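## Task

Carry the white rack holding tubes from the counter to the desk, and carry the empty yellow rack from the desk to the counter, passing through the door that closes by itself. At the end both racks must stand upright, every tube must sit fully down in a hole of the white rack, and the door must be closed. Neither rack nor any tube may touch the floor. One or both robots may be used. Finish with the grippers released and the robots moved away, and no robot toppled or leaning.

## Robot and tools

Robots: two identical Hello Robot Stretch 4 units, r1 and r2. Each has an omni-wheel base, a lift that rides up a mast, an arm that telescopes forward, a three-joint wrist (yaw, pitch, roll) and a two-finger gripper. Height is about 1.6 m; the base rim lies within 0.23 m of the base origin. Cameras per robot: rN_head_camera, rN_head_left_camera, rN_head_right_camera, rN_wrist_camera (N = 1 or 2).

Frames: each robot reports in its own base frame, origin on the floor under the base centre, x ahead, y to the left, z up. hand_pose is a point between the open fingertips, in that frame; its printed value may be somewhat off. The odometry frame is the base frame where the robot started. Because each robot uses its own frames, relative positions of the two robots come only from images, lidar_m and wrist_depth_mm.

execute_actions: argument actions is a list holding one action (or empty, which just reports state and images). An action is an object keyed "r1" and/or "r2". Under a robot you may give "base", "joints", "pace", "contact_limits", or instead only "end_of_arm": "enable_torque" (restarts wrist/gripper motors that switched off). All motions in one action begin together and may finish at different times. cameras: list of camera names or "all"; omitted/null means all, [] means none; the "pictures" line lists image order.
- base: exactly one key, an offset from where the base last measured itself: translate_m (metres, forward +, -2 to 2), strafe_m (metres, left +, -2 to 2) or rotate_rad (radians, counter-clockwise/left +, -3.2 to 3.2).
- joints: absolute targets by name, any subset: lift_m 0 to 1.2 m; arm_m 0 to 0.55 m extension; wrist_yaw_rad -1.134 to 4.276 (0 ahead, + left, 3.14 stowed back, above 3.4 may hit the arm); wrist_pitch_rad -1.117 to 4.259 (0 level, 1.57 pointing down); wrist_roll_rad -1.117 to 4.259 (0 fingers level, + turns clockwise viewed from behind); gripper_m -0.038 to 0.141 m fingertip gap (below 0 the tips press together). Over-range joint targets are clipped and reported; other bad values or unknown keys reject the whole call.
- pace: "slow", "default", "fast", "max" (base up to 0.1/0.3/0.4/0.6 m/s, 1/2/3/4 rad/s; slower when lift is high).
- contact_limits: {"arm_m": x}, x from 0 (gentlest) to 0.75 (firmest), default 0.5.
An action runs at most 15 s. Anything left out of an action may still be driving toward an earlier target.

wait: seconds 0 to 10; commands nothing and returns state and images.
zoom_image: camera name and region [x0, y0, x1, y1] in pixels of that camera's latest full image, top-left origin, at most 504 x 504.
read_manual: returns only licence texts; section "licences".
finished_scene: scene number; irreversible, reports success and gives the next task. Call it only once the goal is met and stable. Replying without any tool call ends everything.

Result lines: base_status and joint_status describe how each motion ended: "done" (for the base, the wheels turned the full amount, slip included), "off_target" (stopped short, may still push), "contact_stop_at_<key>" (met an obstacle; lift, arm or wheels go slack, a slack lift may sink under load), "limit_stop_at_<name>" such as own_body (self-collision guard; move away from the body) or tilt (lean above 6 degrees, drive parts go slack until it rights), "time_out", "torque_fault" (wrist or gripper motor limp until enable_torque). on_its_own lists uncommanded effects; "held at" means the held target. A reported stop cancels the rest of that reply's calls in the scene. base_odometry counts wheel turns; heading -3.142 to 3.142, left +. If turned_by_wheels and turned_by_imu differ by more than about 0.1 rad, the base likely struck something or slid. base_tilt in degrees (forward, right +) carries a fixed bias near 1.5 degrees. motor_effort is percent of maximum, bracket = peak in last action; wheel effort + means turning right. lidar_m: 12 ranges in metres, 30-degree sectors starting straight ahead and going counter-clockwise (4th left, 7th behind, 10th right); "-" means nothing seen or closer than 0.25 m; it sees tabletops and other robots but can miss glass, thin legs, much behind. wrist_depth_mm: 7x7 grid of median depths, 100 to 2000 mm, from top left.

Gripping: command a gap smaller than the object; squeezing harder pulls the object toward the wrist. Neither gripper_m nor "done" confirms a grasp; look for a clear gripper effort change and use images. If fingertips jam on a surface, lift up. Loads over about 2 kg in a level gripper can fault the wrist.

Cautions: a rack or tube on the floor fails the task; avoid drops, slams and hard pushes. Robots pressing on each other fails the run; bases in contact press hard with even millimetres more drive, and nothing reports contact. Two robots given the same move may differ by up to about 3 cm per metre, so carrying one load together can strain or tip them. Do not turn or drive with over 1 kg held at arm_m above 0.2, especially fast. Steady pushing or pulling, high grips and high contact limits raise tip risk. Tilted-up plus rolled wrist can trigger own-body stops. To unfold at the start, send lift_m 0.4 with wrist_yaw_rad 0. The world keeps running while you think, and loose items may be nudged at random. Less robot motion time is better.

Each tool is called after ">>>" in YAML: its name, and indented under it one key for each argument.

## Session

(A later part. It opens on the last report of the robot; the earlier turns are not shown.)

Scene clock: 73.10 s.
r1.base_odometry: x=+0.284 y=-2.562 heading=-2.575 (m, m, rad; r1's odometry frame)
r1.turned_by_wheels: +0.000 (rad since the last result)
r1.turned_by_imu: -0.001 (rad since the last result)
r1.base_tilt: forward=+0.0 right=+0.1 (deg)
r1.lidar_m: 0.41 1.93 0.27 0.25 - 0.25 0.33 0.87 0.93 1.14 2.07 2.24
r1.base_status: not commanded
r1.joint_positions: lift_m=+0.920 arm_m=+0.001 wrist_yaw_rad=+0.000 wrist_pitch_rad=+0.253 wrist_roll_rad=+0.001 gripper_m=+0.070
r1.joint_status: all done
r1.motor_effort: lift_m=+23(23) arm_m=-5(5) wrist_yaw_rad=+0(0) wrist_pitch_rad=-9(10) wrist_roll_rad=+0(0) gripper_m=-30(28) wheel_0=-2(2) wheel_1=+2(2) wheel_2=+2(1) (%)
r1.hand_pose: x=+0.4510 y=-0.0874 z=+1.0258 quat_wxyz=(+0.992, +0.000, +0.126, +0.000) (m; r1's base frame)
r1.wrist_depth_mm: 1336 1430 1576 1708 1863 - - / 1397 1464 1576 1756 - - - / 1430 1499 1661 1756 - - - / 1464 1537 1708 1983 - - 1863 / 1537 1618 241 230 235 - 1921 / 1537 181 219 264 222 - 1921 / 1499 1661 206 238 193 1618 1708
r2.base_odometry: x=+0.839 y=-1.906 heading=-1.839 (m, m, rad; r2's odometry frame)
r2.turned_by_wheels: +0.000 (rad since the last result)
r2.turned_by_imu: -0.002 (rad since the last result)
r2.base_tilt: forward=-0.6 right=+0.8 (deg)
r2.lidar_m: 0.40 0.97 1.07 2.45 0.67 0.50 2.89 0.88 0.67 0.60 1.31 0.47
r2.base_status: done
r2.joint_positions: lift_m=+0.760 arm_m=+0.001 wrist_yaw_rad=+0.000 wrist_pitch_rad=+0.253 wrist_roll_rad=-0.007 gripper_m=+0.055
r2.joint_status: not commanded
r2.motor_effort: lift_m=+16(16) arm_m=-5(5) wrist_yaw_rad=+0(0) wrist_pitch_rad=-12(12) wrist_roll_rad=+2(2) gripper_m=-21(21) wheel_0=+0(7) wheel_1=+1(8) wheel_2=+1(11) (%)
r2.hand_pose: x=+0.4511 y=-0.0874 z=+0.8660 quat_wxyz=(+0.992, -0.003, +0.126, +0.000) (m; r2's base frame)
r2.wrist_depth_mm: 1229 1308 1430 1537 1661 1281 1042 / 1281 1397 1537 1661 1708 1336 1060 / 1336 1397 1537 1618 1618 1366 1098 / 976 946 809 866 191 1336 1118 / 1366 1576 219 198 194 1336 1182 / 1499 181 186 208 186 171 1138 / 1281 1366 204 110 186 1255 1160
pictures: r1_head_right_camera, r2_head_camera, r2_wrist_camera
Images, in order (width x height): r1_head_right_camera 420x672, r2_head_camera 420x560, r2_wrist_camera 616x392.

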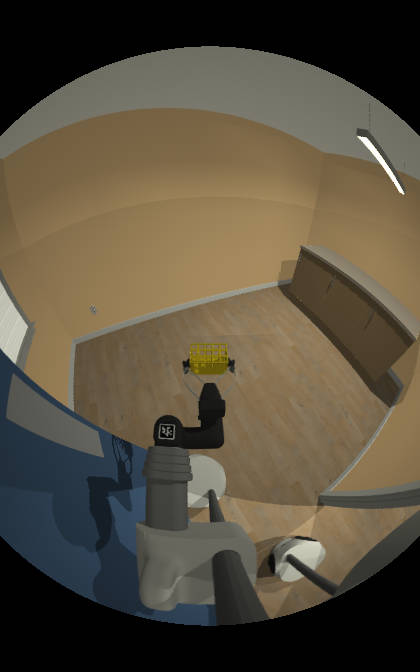

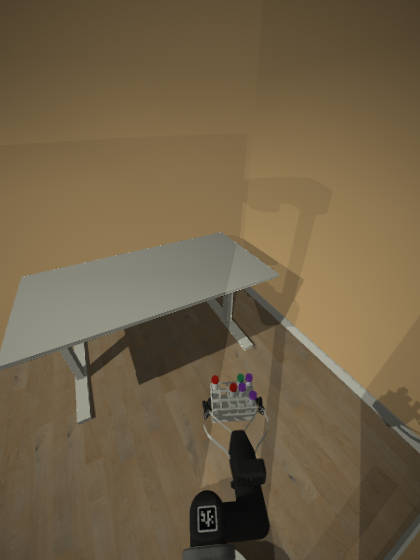

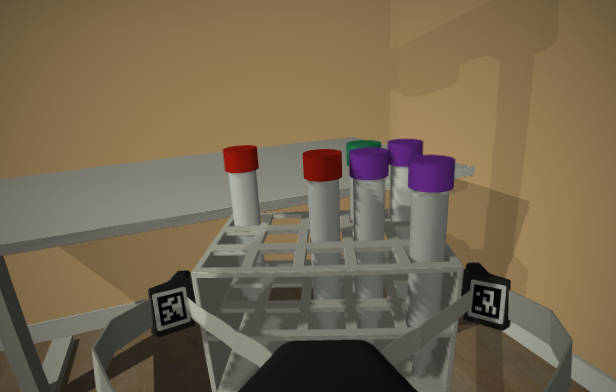

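>>> execute_actions:
  actions:
    - {"r1": {"base": {"rotate_rad": -0.95}}, "r2": {"base": {"rotate_rad": 0.42}}}
  cameras: ["r1_head_camera", "r1_head_left_camera", "r2_head_camera"]

Scene clock: 74.93 s.
r1.base_odometry: x=+0.284 y=-2.562 heading=+2.759 (m, m, rad; r1's odometry frame)
r1.turned_by_wheels: -0.950 (rad since the last result)
r1.turned_by_imu: -0.953 (rad since the last result)
r1.base_tilt: forward=+0.1 right=+0.1 (deg)
r1.lidar_m: 0.43 2.31 1.94 1.91 0.26 0.25 - 0.25 0.37 0.89 1.02 1.29
r1.base_status: done
r1.joint_positions: lift_m=+0.920 arm_m=+0.001 wrist_yaw_rad=+0.000 wrist_pitch_rad=+0.253 wrist_roll_rad=+0.001 gripper_m=+0.070
r1.joint_status: not commanded
r1.motor_effort: lift_m=+22(23) arm_m=-5(5) wrist_yaw_rad=+0(2) wrist_pitch_rad=-9(9) wrist_roll_rad=+0(1) gripper_m=-30(31) wheel_0=+0(8) wheel_1=+2(8) wheel_2=+3(9) (%)
r1.hand_pose: x=+0.4510 y=-0.0875 z=+1.0258 quat_wxyz=(+0.992, +0.000, +0.126, +0.000) (m; r1's base frame)
r1.wrist_depth_mm: - - - - - - 1430 / - - - - - - 1464 / - - - - - - 1464 / - - - 1863 1808 - 1430 / - - 241 230 235 - 1366 / - 182 219 264 222 1756 1336 / 1576 1576 208 239 200 1618 1308
r2.base_odometry: x=+0.839 y=-1.907 heading=-1.420 (m, m, rad; r2's odometry frame)
r2.turned_by_wheels: +0.420 (rad since the last result)
r2.turned_by_imu: +0.414 (rad since the last result)
r2.base_tilt: forward=-0.6 right=+0.6 (deg)
r2.lidar_m: 0.42 1.03 2.51 0.95 0.50 2.62 0.91 0.75 0.58 0.89 1.36 0.47
r2.base_status: done
r2.joint_positions: lift_m=+0.760 arm_m=+0.001 wrist_yaw_rad=+0.000 wrist_pitch_rad=+0.253 wrist_roll_rad=-0.007 gripper_m=+0.055
r2.joint_status: not commanded
r2.motor_effort: lift_m=+16(16) arm_m=-5(5) wrist_yaw_rad=+0(1) wrist_pitch_rad=-12(12) wrist_roll_rad=+2(2) gripper_m=-21(23) wheel_0=-2(6) wheel_1=-3(7) wheel_2=-1(7) (%)
r2.hand_pose: x=+0.4511 y=-0.0874 z=+0.8660 quat_wxyz=(+0.992, -0.003, +0.126, +0.001) (m; r2's base frame)
r2.wrist_depth_mm: 1430 1430 1397 1397 1397 1366 1366 / 1464 1464 1397 1464 1464 1464 1366 / 1537 1537 1499 1499 1464 1464 1464 / 1618 946 820 245 192 854 842 / 1756 1708 220 198 194 1618 1576 / 1708 180 186 208 186 172 1336 / 1366 1308 204 110 185 1255 1182
pictures: r1_head_camera, r1_head_left_camera, r2_head_camera
Images, in order (width x height): r1_head_camera 420x560, r1_head_left_camera 420x672, r2_head_camera 420x560.

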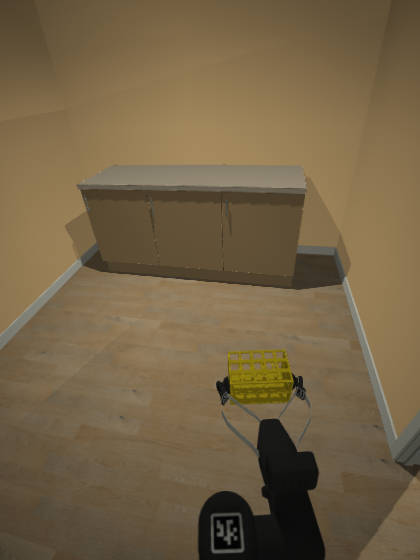

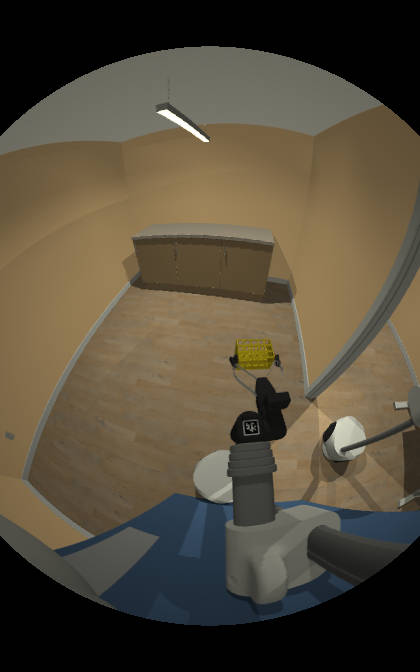

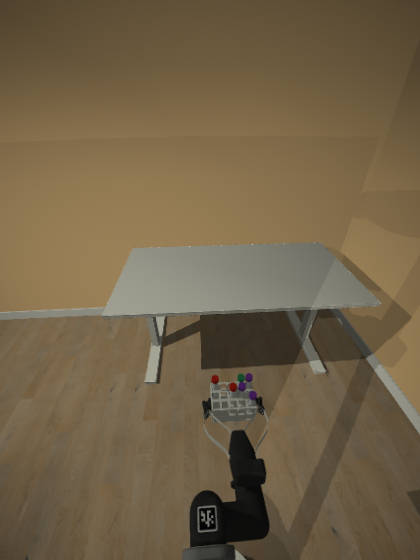

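>>> execute_actions:
  actions:
    - {"r1": {"base": {"translate_m": 0.9}}, "r2": {"base": {"translate_m": 0.5}, "joints": {"arm_m": 0.27}}}
  cameras: ["r1_head_right_camera", "r2_head_camera", "r2_wrist_camera", "r2_head_left_camera"]

Scene clock: 79.63 s.
r1.base_odometry: x=-0.551 y=-2.226 heading=+2.759 (m, m, rad; r1's odometry frame)
r1.turned_by_wheels: +0.000 (rad since the last result)
r1.turned_by_imu: -0.002 (rad since the last result)
r1.base_tilt: forward=+0.1 right=+0.2 (deg)
r1.lidar_m: 0.44 1.39 1.76 1.74 1.97 1.90 1.88 1.06 0.81 0.87 0.99 1.21
r1.base_status: done
r1.joint_positions: lift_m=+0.920 arm_m=+0.001 wrist_yaw_rad=+0.000 wrist_pitch_rad=+0.253 wrist_roll_rad=+0.001 gripper_m=+0.070
r1.joint_status: not commanded
r1.motor_effort: lift_m=+22(22) arm_m=-3(5) wrist_yaw_rad=+0(3) wrist_pitch_rad=-9(10) wrist_roll_rad=-1(0) gripper_m=-28(29) wheel_0=+3(8) wheel_1=+2(7) wheel_2=+0(10) (%)
r1.hand_pose: x=+0.4508 y=-0.0874 z=+1.0259 quat_wxyz=(+0.992, +0.000, +0.126, +0.000) (m; r1's base frame)
r1.wrist_depth_mm: 1708 1661 1537 1537 1464 1366 1336 / 1808 1808 1661 1576 1537 1397 1366 / 1808 1756 1661 1618 1537 1499 1430 / 1205 1138 1078 1025 1025 1042 1464 / 1255 1160 242 229 235 917 1464 / 1308 182 219 265 223 931 1537 / 1366 1281 207 239 193 960 1618
r2.base_odometry: x=+0.914 y=-2.401 heading=-1.419 (m, m, rad; r2's odometry frame)
r2.turned_by_wheels: +0.000 (rad since the last result)
r2.turned_by_imu: -0.001 (rad since the last result)
r2.base_tilt: forward=-0.7 right=+0.7 (deg)
r2.lidar_m: 0.47 0.51 0.70 2.43 1.03 0.85 0.79 0.84 1.01 1.31 0.70 0.50
r2.base_status: done
r2.joint_positions: lift_m=+0.760 arm_m=+0.269 wrist_yaw_rad=+0.000 wrist_pitch_rad=+0.253 wrist_roll_rad=-0.007 gripper_m=+0.055
r2.joint_status: all done
r2.motor_effort: lift_m=+16(16) arm_m=+5(6) wrist_yaw_rad=+0(1) wrist_pitch_rad=-11(12) wrist_roll_rad=+2(2) gripper_m=-22(22) wheel_0=+2(7) wheel_1=+1(7) wheel_2=+1(10) (%)
r2.hand_pose: x=+0.7193 y=-0.0874 z=+0.8660 quat_wxyz=(+0.992, -0.003, +0.126, +0.000) (m; r2's base frame)
r2.wrist_depth_mm: 723 723 715 715 707 715 699 / 750 750 741 741 750 741 723 / 778 778 768 768 750 759 768 / 831 820 809 245 191 798 778 / 627 609 220 197 181 539 530 / 452 180 186 208 184 172 397 / 362 353 204 110 185 329 324
pictures: r1_head_right_camera, r2_head_camera, r2_head_left_camera, r2_wrist_camera
Images, in order (width x height): r1_head_right_camera 420x672, r2_head_camera 420x560, r2_head_left_camera 420x672, r2_wrist_camera 616x392.

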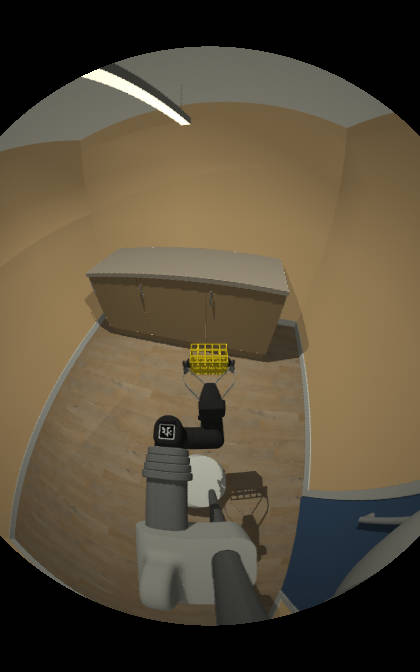

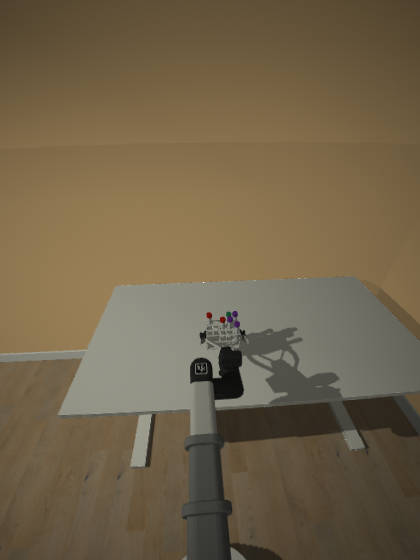

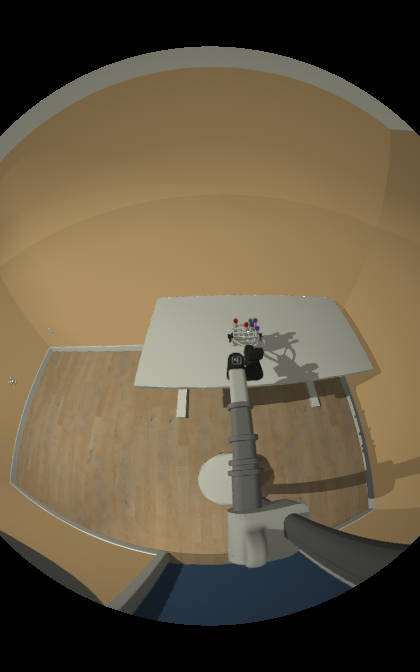

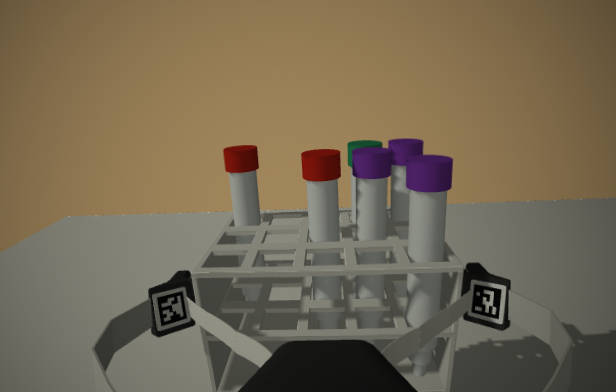

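>>> execute_actions:
  actions:
    - {"r1": {"base": {"translate_m": 0.75}, "joints": {"arm_m": 0.27}, "pace": "fast"}, "r2": {"joints": {"lift_m": 0.669}, "pace": "slow"}}
  cameras: ["r1_head_camera", "r1_wrist_camera", "r2_head_camera", "r2_wrist_camera"]

Scene clock: 84.70 s.
r1.base_odometry: x=-1.247 y=-1.946 heading=+2.759 (m, m, rad; r1's odometry frame)
r1.turned_by_wheels: +0.000 (rad since the last result)
r1.turned_by_imu: -0.002 (rad since the last result)
r1.base_tilt: forward=+0.1 right=+0.1 (deg)
r1.lidar_m: 0.45 0.53 0.90 1.58 1.80 2.64 2.40 1.26 1.04 1.04 0.56 0.47
r1.base_status: done
r1.joint_positions: lift_m=+0.920 arm_m=+0.269 wrist_yaw_rad=+0.000 wrist_pitch_rad=+0.253 wrist_roll_rad=+0.001 gripper_m=+0.070
r1.joint_status: all done
r1.motor_effort: lift_m=+22(22) arm_m=+6(6) wrist_yaw_rad=-1(1) wrist_pitch_rad=-9(9) wrist_roll_rad=+1(0) gripper_m=-29(27) wheel_0=+2(8) wheel_1=+2(8) wheel_2=+0(11) (%)
r1.hand_pose: x=+0.7192 y=-0.0874 z=+1.0259 quat_wxyz=(+0.992, +0.000, +0.126, +0.000) (m; r1's base frame)
r1.wrist_depth_mm: 676 647 621 585 559 535 517 / 707 676 634 609 574 549 525 / 732 691 654 621 597 569 549 / 768 715 676 647 621 597 559 / 574 585 242 229 235 603 574 / 413 182 219 264 222 413 433 / 314 327 206 238 193 319 349
r2.base_odometry: x=+0.914 y=-2.401 heading=-1.419 (m, m, rad; r2's odometry frame)
r2.turned_by_wheels: +0.000 (rad since the last result)
r2.turned_by_imu: +0.000 (rad since the last result)
r2.base_tilt: forward=-0.6 right=+0.5 (deg)
r2.lidar_m: 0.47 0.52 0.69 2.43 1.04 0.84 0.79 0.83 1.05 1.31 0.72 0.51
r2.base_status: not commanded
r2.joint_positions: lift_m=+0.669 arm_m=+0.269 wrist_yaw_rad=+0.000 wrist_pitch_rad=+0.253 wrist_roll_rad=-0.007 gripper_m=+0.055
r2.joint_status: all done
r2.motor_effort: lift_m=+15(16) arm_m=+5(5) wrist_yaw_rad=+0(0) wrist_pitch_rad=-12(11) wrist_roll_rad=+2(3) gripper_m=-23(21) wheel_0=+2(2) wheel_1=+1(1) wheel_2=+1(1) (%)
r2.hand_pose: x=+0.7193 y=-0.0874 z=+0.7751 quat_wxyz=(+0.992, -0.003, +0.126, +0.000) (m; r2's base frame)
r2.wrist_depth_mm: 723 732 707 715 707 707 699 / 741 759 750 750 741 741 732 / 798 788 768 778 750 750 750 / 627 603 530 500 191 504 496 / 399 392 220 198 193 349 342 / 293 181 186 208 186 172 265 / 232 227 204 110 184 213 -
pictures: r1_head_camera, r1_wrist_camera, r2_head_camera, r2_wrist_camera
Images, in order (width x height): r1_head_camera 420x560, r1_wrist_camera 616x392, r2_head_camera 420x560, r2_wrist_camera 616x392.

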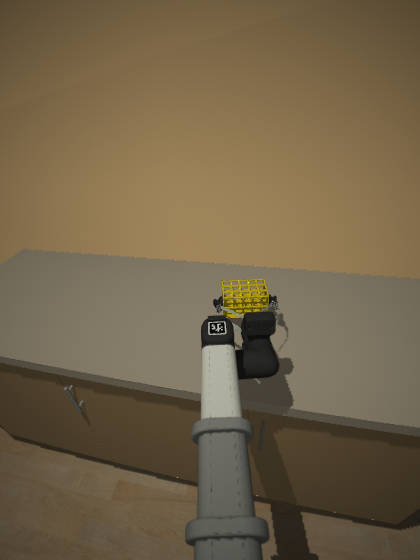

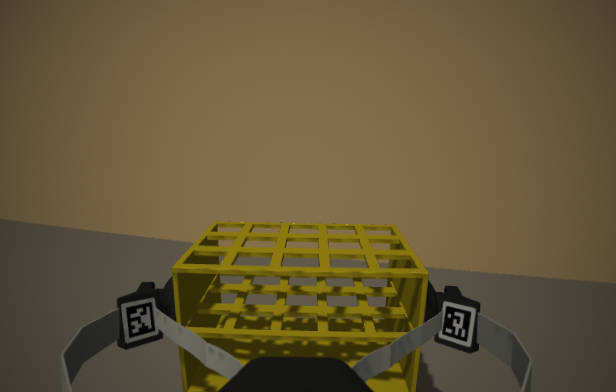

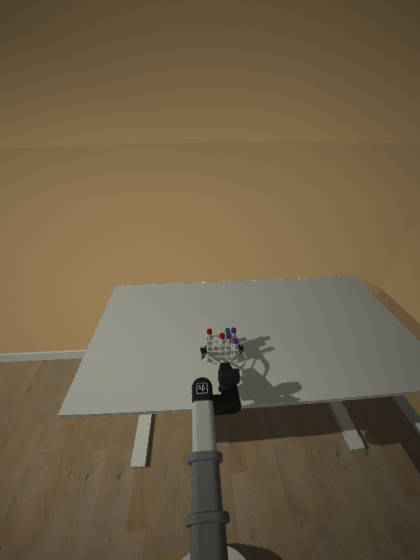

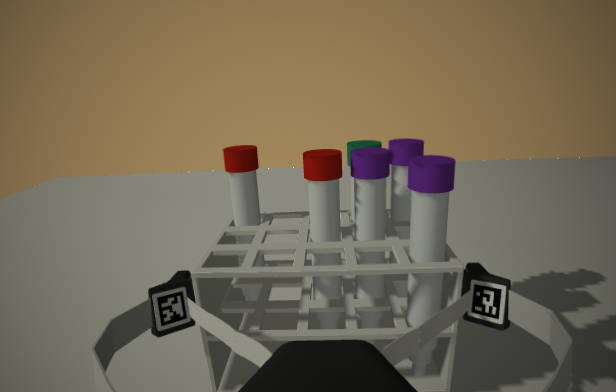

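>>> execute_actions:
  actions:
    - {"r1": {"joints": {"lift_m": 0.854}, "pace": "slow"}, "r2": {"joints": {"lift_m": 0.667, "gripper_m": 0.141}}}
  cameras: ["r1_wrist_camera", "r2_wrist_camera"]

Scene clock: 88.57 s.
r1.base_odometry: x=-1.247 y=-1.946 heading=+2.759 (m, m, rad; r1's odometry frame)
r1.turned_by_wheels: +0.000 (rad since the last result)
r1.turned_by_imu: +0.000 (rad since the last result)
r1.base_tilt: forward=+0.0 right=+0.1 (deg)
r1.lidar_m: 0.46 0.53 0.91 1.58 1.79 2.63 2.38 1.26 1.05 1.03 0.54 0.47
r1.base_status: not commanded
r1.joint_positions: lift_m=+0.854 arm_m=+0.269 wrist_yaw_rad=+0.000 wrist_pitch_rad=+0.253 wrist_roll_rad=+0.001 gripper_m=+0.070
r1.joint_status: all done
r1.motor_effort: lift_m=+17(22) arm_m=+5(5) wrist_yaw_rad=+0(1) wrist_pitch_rad=-9(9) wrist_roll_rad=+0(1) gripper_m=-29(31) wheel_0=+2(2) wheel_1=+2(2) wheel_2=+0(0) (%)
r1.hand_pose: x=+0.7192 y=-0.0874 z=+0.9602 quat_wxyz=(+0.992, +0.000, +0.126, +0.000) (m; r1's base frame)
r1.wrist_depth_mm: 683 647 615 591 559 539 521 / 699 668 647 603 569 554 535 / 732 691 654 621 597 574 544 / 661 699 668 634 609 585 559 / 410 415 240 229 234 436 433 / 293 182 218 265 222 290 307 / 222 230 207 238 193 226 241
r2.base_odometry: x=+0.914 y=-2.401 heading=-1.419 (m, m, rad; r2's odometry frame)
r2.turned_by_wheels: +0.000 (rad since the last result)
r2.turned_by_imu: +0.000 (rad since the last result)
r2.base_tilt: forward=-0.5 right=+0.7 (deg)
r2.lidar_m: 0.47 0.51 0.68 2.43 1.07 0.85 0.80 0.84 1.04 1.31 0.72 0.50
r2.base_status: not commanded
r2.joint_positions: lift_m=+0.667 arm_m=+0.269 wrist_yaw_rad=+0.000 wrist_pitch_rad=+0.252 wrist_roll_rad=-0.007 gripper_m=+0.141
r2.joint_status: all done
r2.motor_effort: lift_m=+16(15) arm_m=+5(5) wrist_yaw_rad=+0(0) wrist_pitch_rad=-7(11) wrist_roll_rad=+2(2) gripper_m=+0(23) wheel_0=+2(3) wheel_1=+1(1) wheel_2=+0(1) (%)
r2.hand_pose: x=+0.7194 y=-0.0874 z=+0.7735 quat_wxyz=(+0.992, -0.003, +0.126, +0.000) (m; r2's base frame)
r2.wrist_depth_mm: 723 723 707 707 707 699 699 / 759 750 759 750 732 741 723 / 788 768 768 778 768 759 750 / 627 609 525 504 213 508 500 / 399 387 238 224 211 345 340 / 290 273 205 221 200 238 259 / 231 226 225 110 211 213 211
pictures: r1_wrist_camera, r2_wrist_camera
Images, in order (width x height): r1_wrist_camera 616x392, r2_wrist_camera 616x392.

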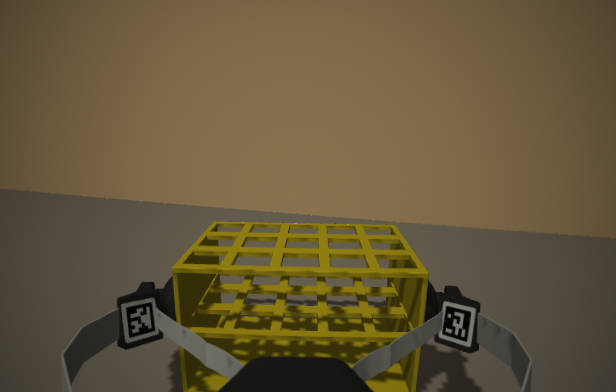

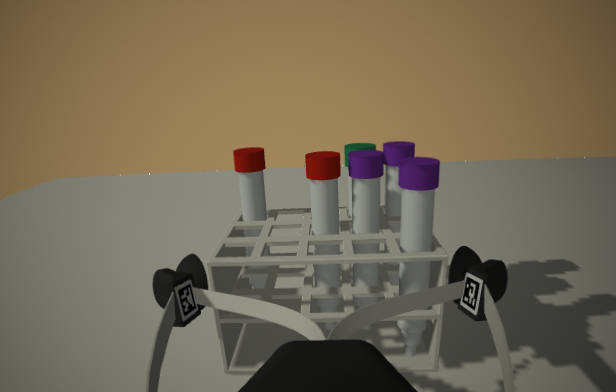

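White rack is released. Now r1 opens while r2 retracts.

>>> execute_actions:
  actions:
    - {"r1": {"joints": {"gripper_m": 0.141}}, "r2": {"joints": {"arm_m": 0.0}}}
  cameras: ["r1_wrist_camera", "r2_wrist_camera"]

Scene clock: 90.63 s.
r1.base_odometry: x=-1.247 y=-1.946 heading=+2.759 (m, m, rad; r1's odometry frame)
r1.turned_by_wheels: +0.000 (rad since the last result)
r1.turned_by_imu: +0.000 (rad since the last result)
r1.base_tilt: forward=+0.1 right=+0.1 (deg)
r1.lidar_m: 0.46 0.54 0.89 1.59 1.77 2.62 2.40 1.24 1.04 1.03 0.54 0.46
r1.base_status: not commanded
r1.joint_positions: lift_m=+0.854 arm_m=+0.269 wrist_yaw_rad=+0.000 wrist_pitch_rad=+0.252 wrist_roll_rad=+0.001 gripper_m=+0.141
r1.joint_status: all done
r1.motor_effort: lift_m=+17(17) arm_m=+5(5) wrist_yaw_rad=+0(1) wrist_pitch_rad=-8(9) wrist_roll_rad=+0(0) gripper_m=-2(29) wheel_0=+2(2) wheel_1=+2(2) wheel_2=+0(0) (%)
r1.hand_pose: x=+0.7193 y=-0.0874 z=+0.9604 quat_wxyz=(+0.992, +0.000, +0.126, +0.000) (m; r1's base frame)
r1.wrist_depth_mm: 683 654 615 585 564 535 517 / 707 668 634 609 580 554 530 / 732 699 661 621 585 564 549 / 676 699 668 640 621 585 559 / 410 418 276 278 375 436 436 / 294 202 242 246 231 277 309 / 233 232 232 147 236 236 242
r2.base_odometry: x=+0.914 y=-2.401 heading=-1.419 (m, m, rad; r2's odometry frame)
r2.turned_by_wheels: +0.000 (rad since the last result)
r2.turned_by_imu: +0.000 (rad since the last result)
r2.base_tilt: forward=-0.7 right=+0.6 (deg)
r2.lidar_m: 0.48 0.49 0.71 2.43 1.03 0.84 0.79 0.82 1.06 1.29 0.69 0.51
r2.base_status: not commanded
r2.joint_positions: lift_m=+0.667 arm_m=+0.001 wrist_yaw_rad=+0.000 wrist_pitch_rad=+0.252 wrist_roll_rad=-0.007 gripper_m=+0.141
r2.joint_status: all done
r2.motor_effort: lift_m=+16(16) arm_m=-6(4) wrist_yaw_rad=+0(0) wrist_pitch_rad=-8(8) wrist_roll_rad=+3(3) gripper_m=+1(1) wheel_0=+3(2) wheel_1=+1(1) wheel_2=+1(1) (%)
r2.hand_pose: x=+0.4512 y=-0.0874 z=+0.7734 quat_wxyz=(+0.992, -0.003, +0.126, +0.000) (m; r2's base frame)
r2.wrist_depth_mm: 976 960 946 946 946 960 946 / 1025 1008 991 1008 976 960 960 / 1060 1042 1042 508 878 960 931 / 640 615 580 496 492 521 508 / 404 392 384 375 366 349 343 / 298 291 285 282 279 272 274 / 1229 768 1229 110 1182 1138 1138
pictures: r1_wrist_camera, r2_wrist_camera
Images, in order (width x height): r1_wrist_camera 616x392, r2_wrist_camera 616x392.

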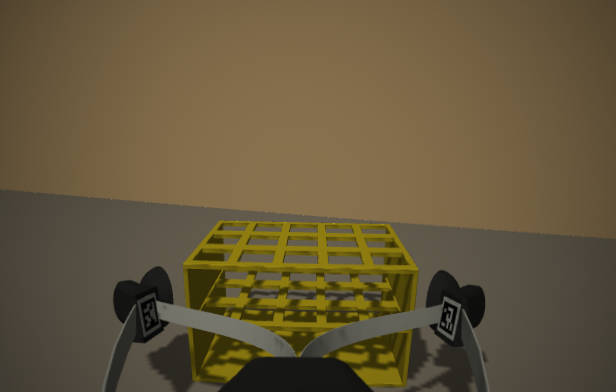

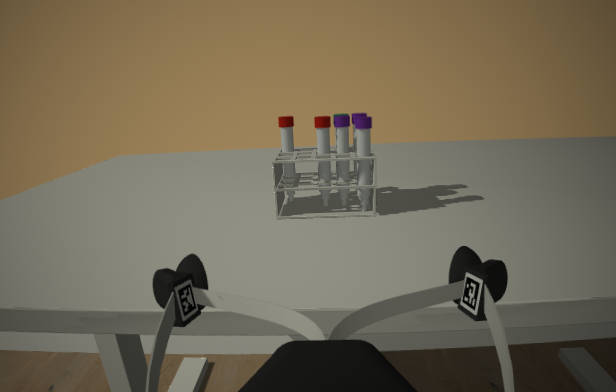

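>>> execute_actions:
  actions:
    - {"r1": {"base": {"translate_m": -0.15}, "joints": {"arm_m": 0.0}, "pace": "fast"}, "r2": {"base": {"translate_m": -0.12}, "pace": "fast"}}
  cameras: ["r1_head_right_camera", "r1_wrist_camera", "r2_head_left_camera", "r2_head_right_camera", "r2_wrist_camera"]

>>> zoom_image:
  camera: "r2_wrist_camera"
  region: [250, 80, 420, 220]

>>> zoom_image:
  camera: "r1_head_right_camera"
  region: [240, 450, 420, 630]

Scene clock: 92.40 s.
r1.base_odometry: x=-1.108 y=-2.002 heading=+2.759 (m, m, rad; r1's odometry frame)
r1.turned_by_wheels: +0.000 (rad since the last result)
r1.turned_by_imu: +0.000 (rad since the last result)
r1.base_tilt: forward=+0.0 right=+0.1 (deg)
r1.lidar_m: 0.61 0.71 1.19 1.61 1.84 2.49 2.34 1.20 1.00 1.00 0.73 0.62
r1.base_status: done
r1.joint_positions: lift_m=+0.854 arm_m=+0.001 wrist_yaw_rad=+0.000 wrist_pitch_rad=+0.252 wrist_roll_rad=+0.001 gripper_m=+0.141
r1.joint_status: all done
r1.motor_effort: lift_m=+17(17) arm_m=-6(8) wrist_yaw_rad=+1(1) wrist_pitch_rad=-7(8) wrist_roll_rad=+0(1) gripper_m=-2(1) wheel_0=+0(8) wheel_1=-2(5) wheel_2=-1(11) (%)
r1.hand_pose: x=+0.4513 y=-0.0875 z=+0.9604 quat_wxyz=(+0.992, +0.000, +0.126, +0.000) (m; r1's base frame)
r1.wrist_depth_mm: 1138 1078 1042 976 917 878 854 / 1160 1118 1042 991 960 904 878 / 1229 1118 1078 1008 960 931 904 / 676 691 707 621 732 750 750 / 480 452 430 439 439 442 439 / 525 202 424 415 370 345 343 / 549 500 469 147 410 382 373
r2.base_odometry: x=+0.896 y=-2.282 heading=-1.420 (m, m, rad; r2's odometry frame)
r2.turned_by_wheels: +0.000 (rad since the last result)
r2.turned_by_imu: +0.000 (rad since the last result)
r2.base_tilt: forward=-0.6 right=+0.6 (deg)
r2.lidar_m: 0.58 0.63 1.98 2.42 0.88 0.72 0.68 0.71 0.88 1.31 0.85 0.64
r2.base_status: done
r2.joint_positions: lift_m=+0.667 arm_m=+0.001 wrist_yaw_rad=+0.000 wrist_pitch_rad=+0.252 wrist_roll_rad=-0.007 gripper_m=+0.141
r2.joint_status: not commanded
r2.motor_effort: lift_m=+15(15) arm_m=-5(5) wrist_yaw_rad=+0(0) wrist_pitch_rad=-8(8) wrist_roll_rad=+2(3) gripper_m=+0(0) wheel_0=-2(8) wheel_1=+1(7) wheel_2=-3(11) (%)
r2.hand_pose: x=+0.4512 y=-0.0874 z=+0.7734 quat_wxyz=(+0.992, -0.003, +0.126, +0.000) (m; r2's base frame)
r2.wrist_depth_mm: 1042 1060 1078 1078 1042 1042 1042 / 1138 1138 1098 1118 1098 1098 1078 / 1182 1160 1138 627 1025 960 917 / 640 615 580 564 544 521 504 / 433 421 413 402 418 387 397 / 1397 842 1336 1308 1281 1281 1308 / 1255 1182 1205 110 1205 1138 1078
pictures: r1_head_right_camera, r1_wrist_camera, r2_head_left_camera, r2_head_right_camera, r2_wrist_camera
Images, in order (width x height): r1_head_right_camera 420x672, r1_wrist_camera 616x392, r2_head_left_camera 420x672, r2_head_right_camera 420x672, r2_wrist_camera 616x392.

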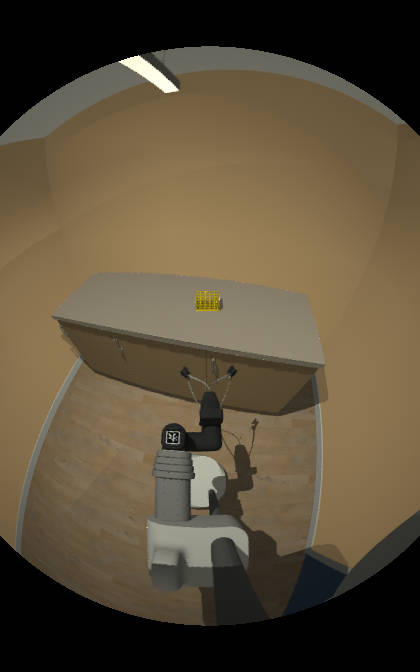

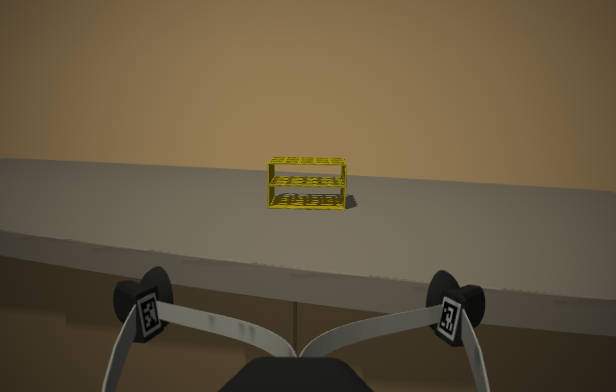

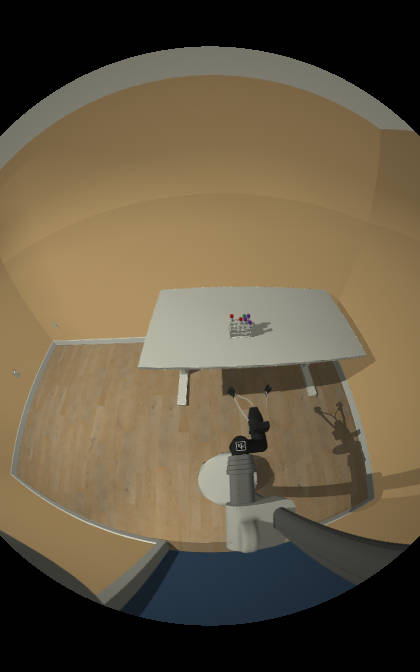

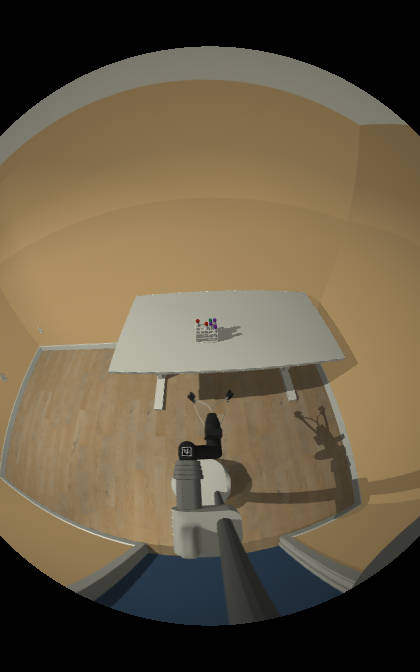

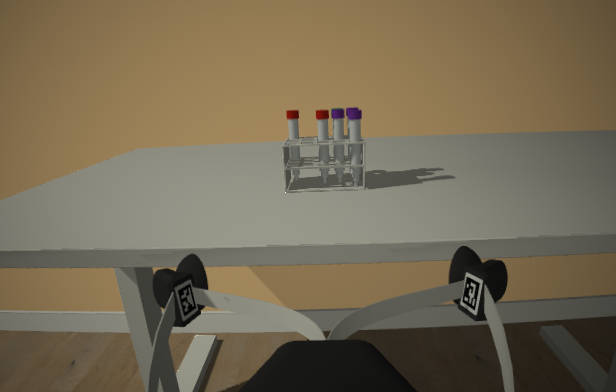

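Region (250, 80, 420, 220) of r2_wrist_camera's 616x392 image, scaled by 2.965; it fills the top 415 rows of this view, and the rest is white.

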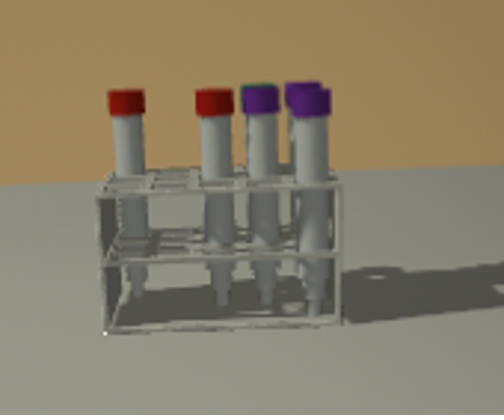

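Region (240, 450, 420, 630) of r1_head_right_camera's 420x672 image, scaled by 2.800, with more detail than that image has.

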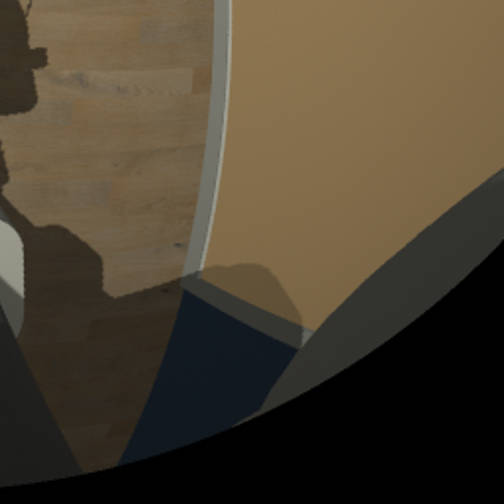

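>>> finished_scene:
  scene: 1

The scene is finished: the task was done.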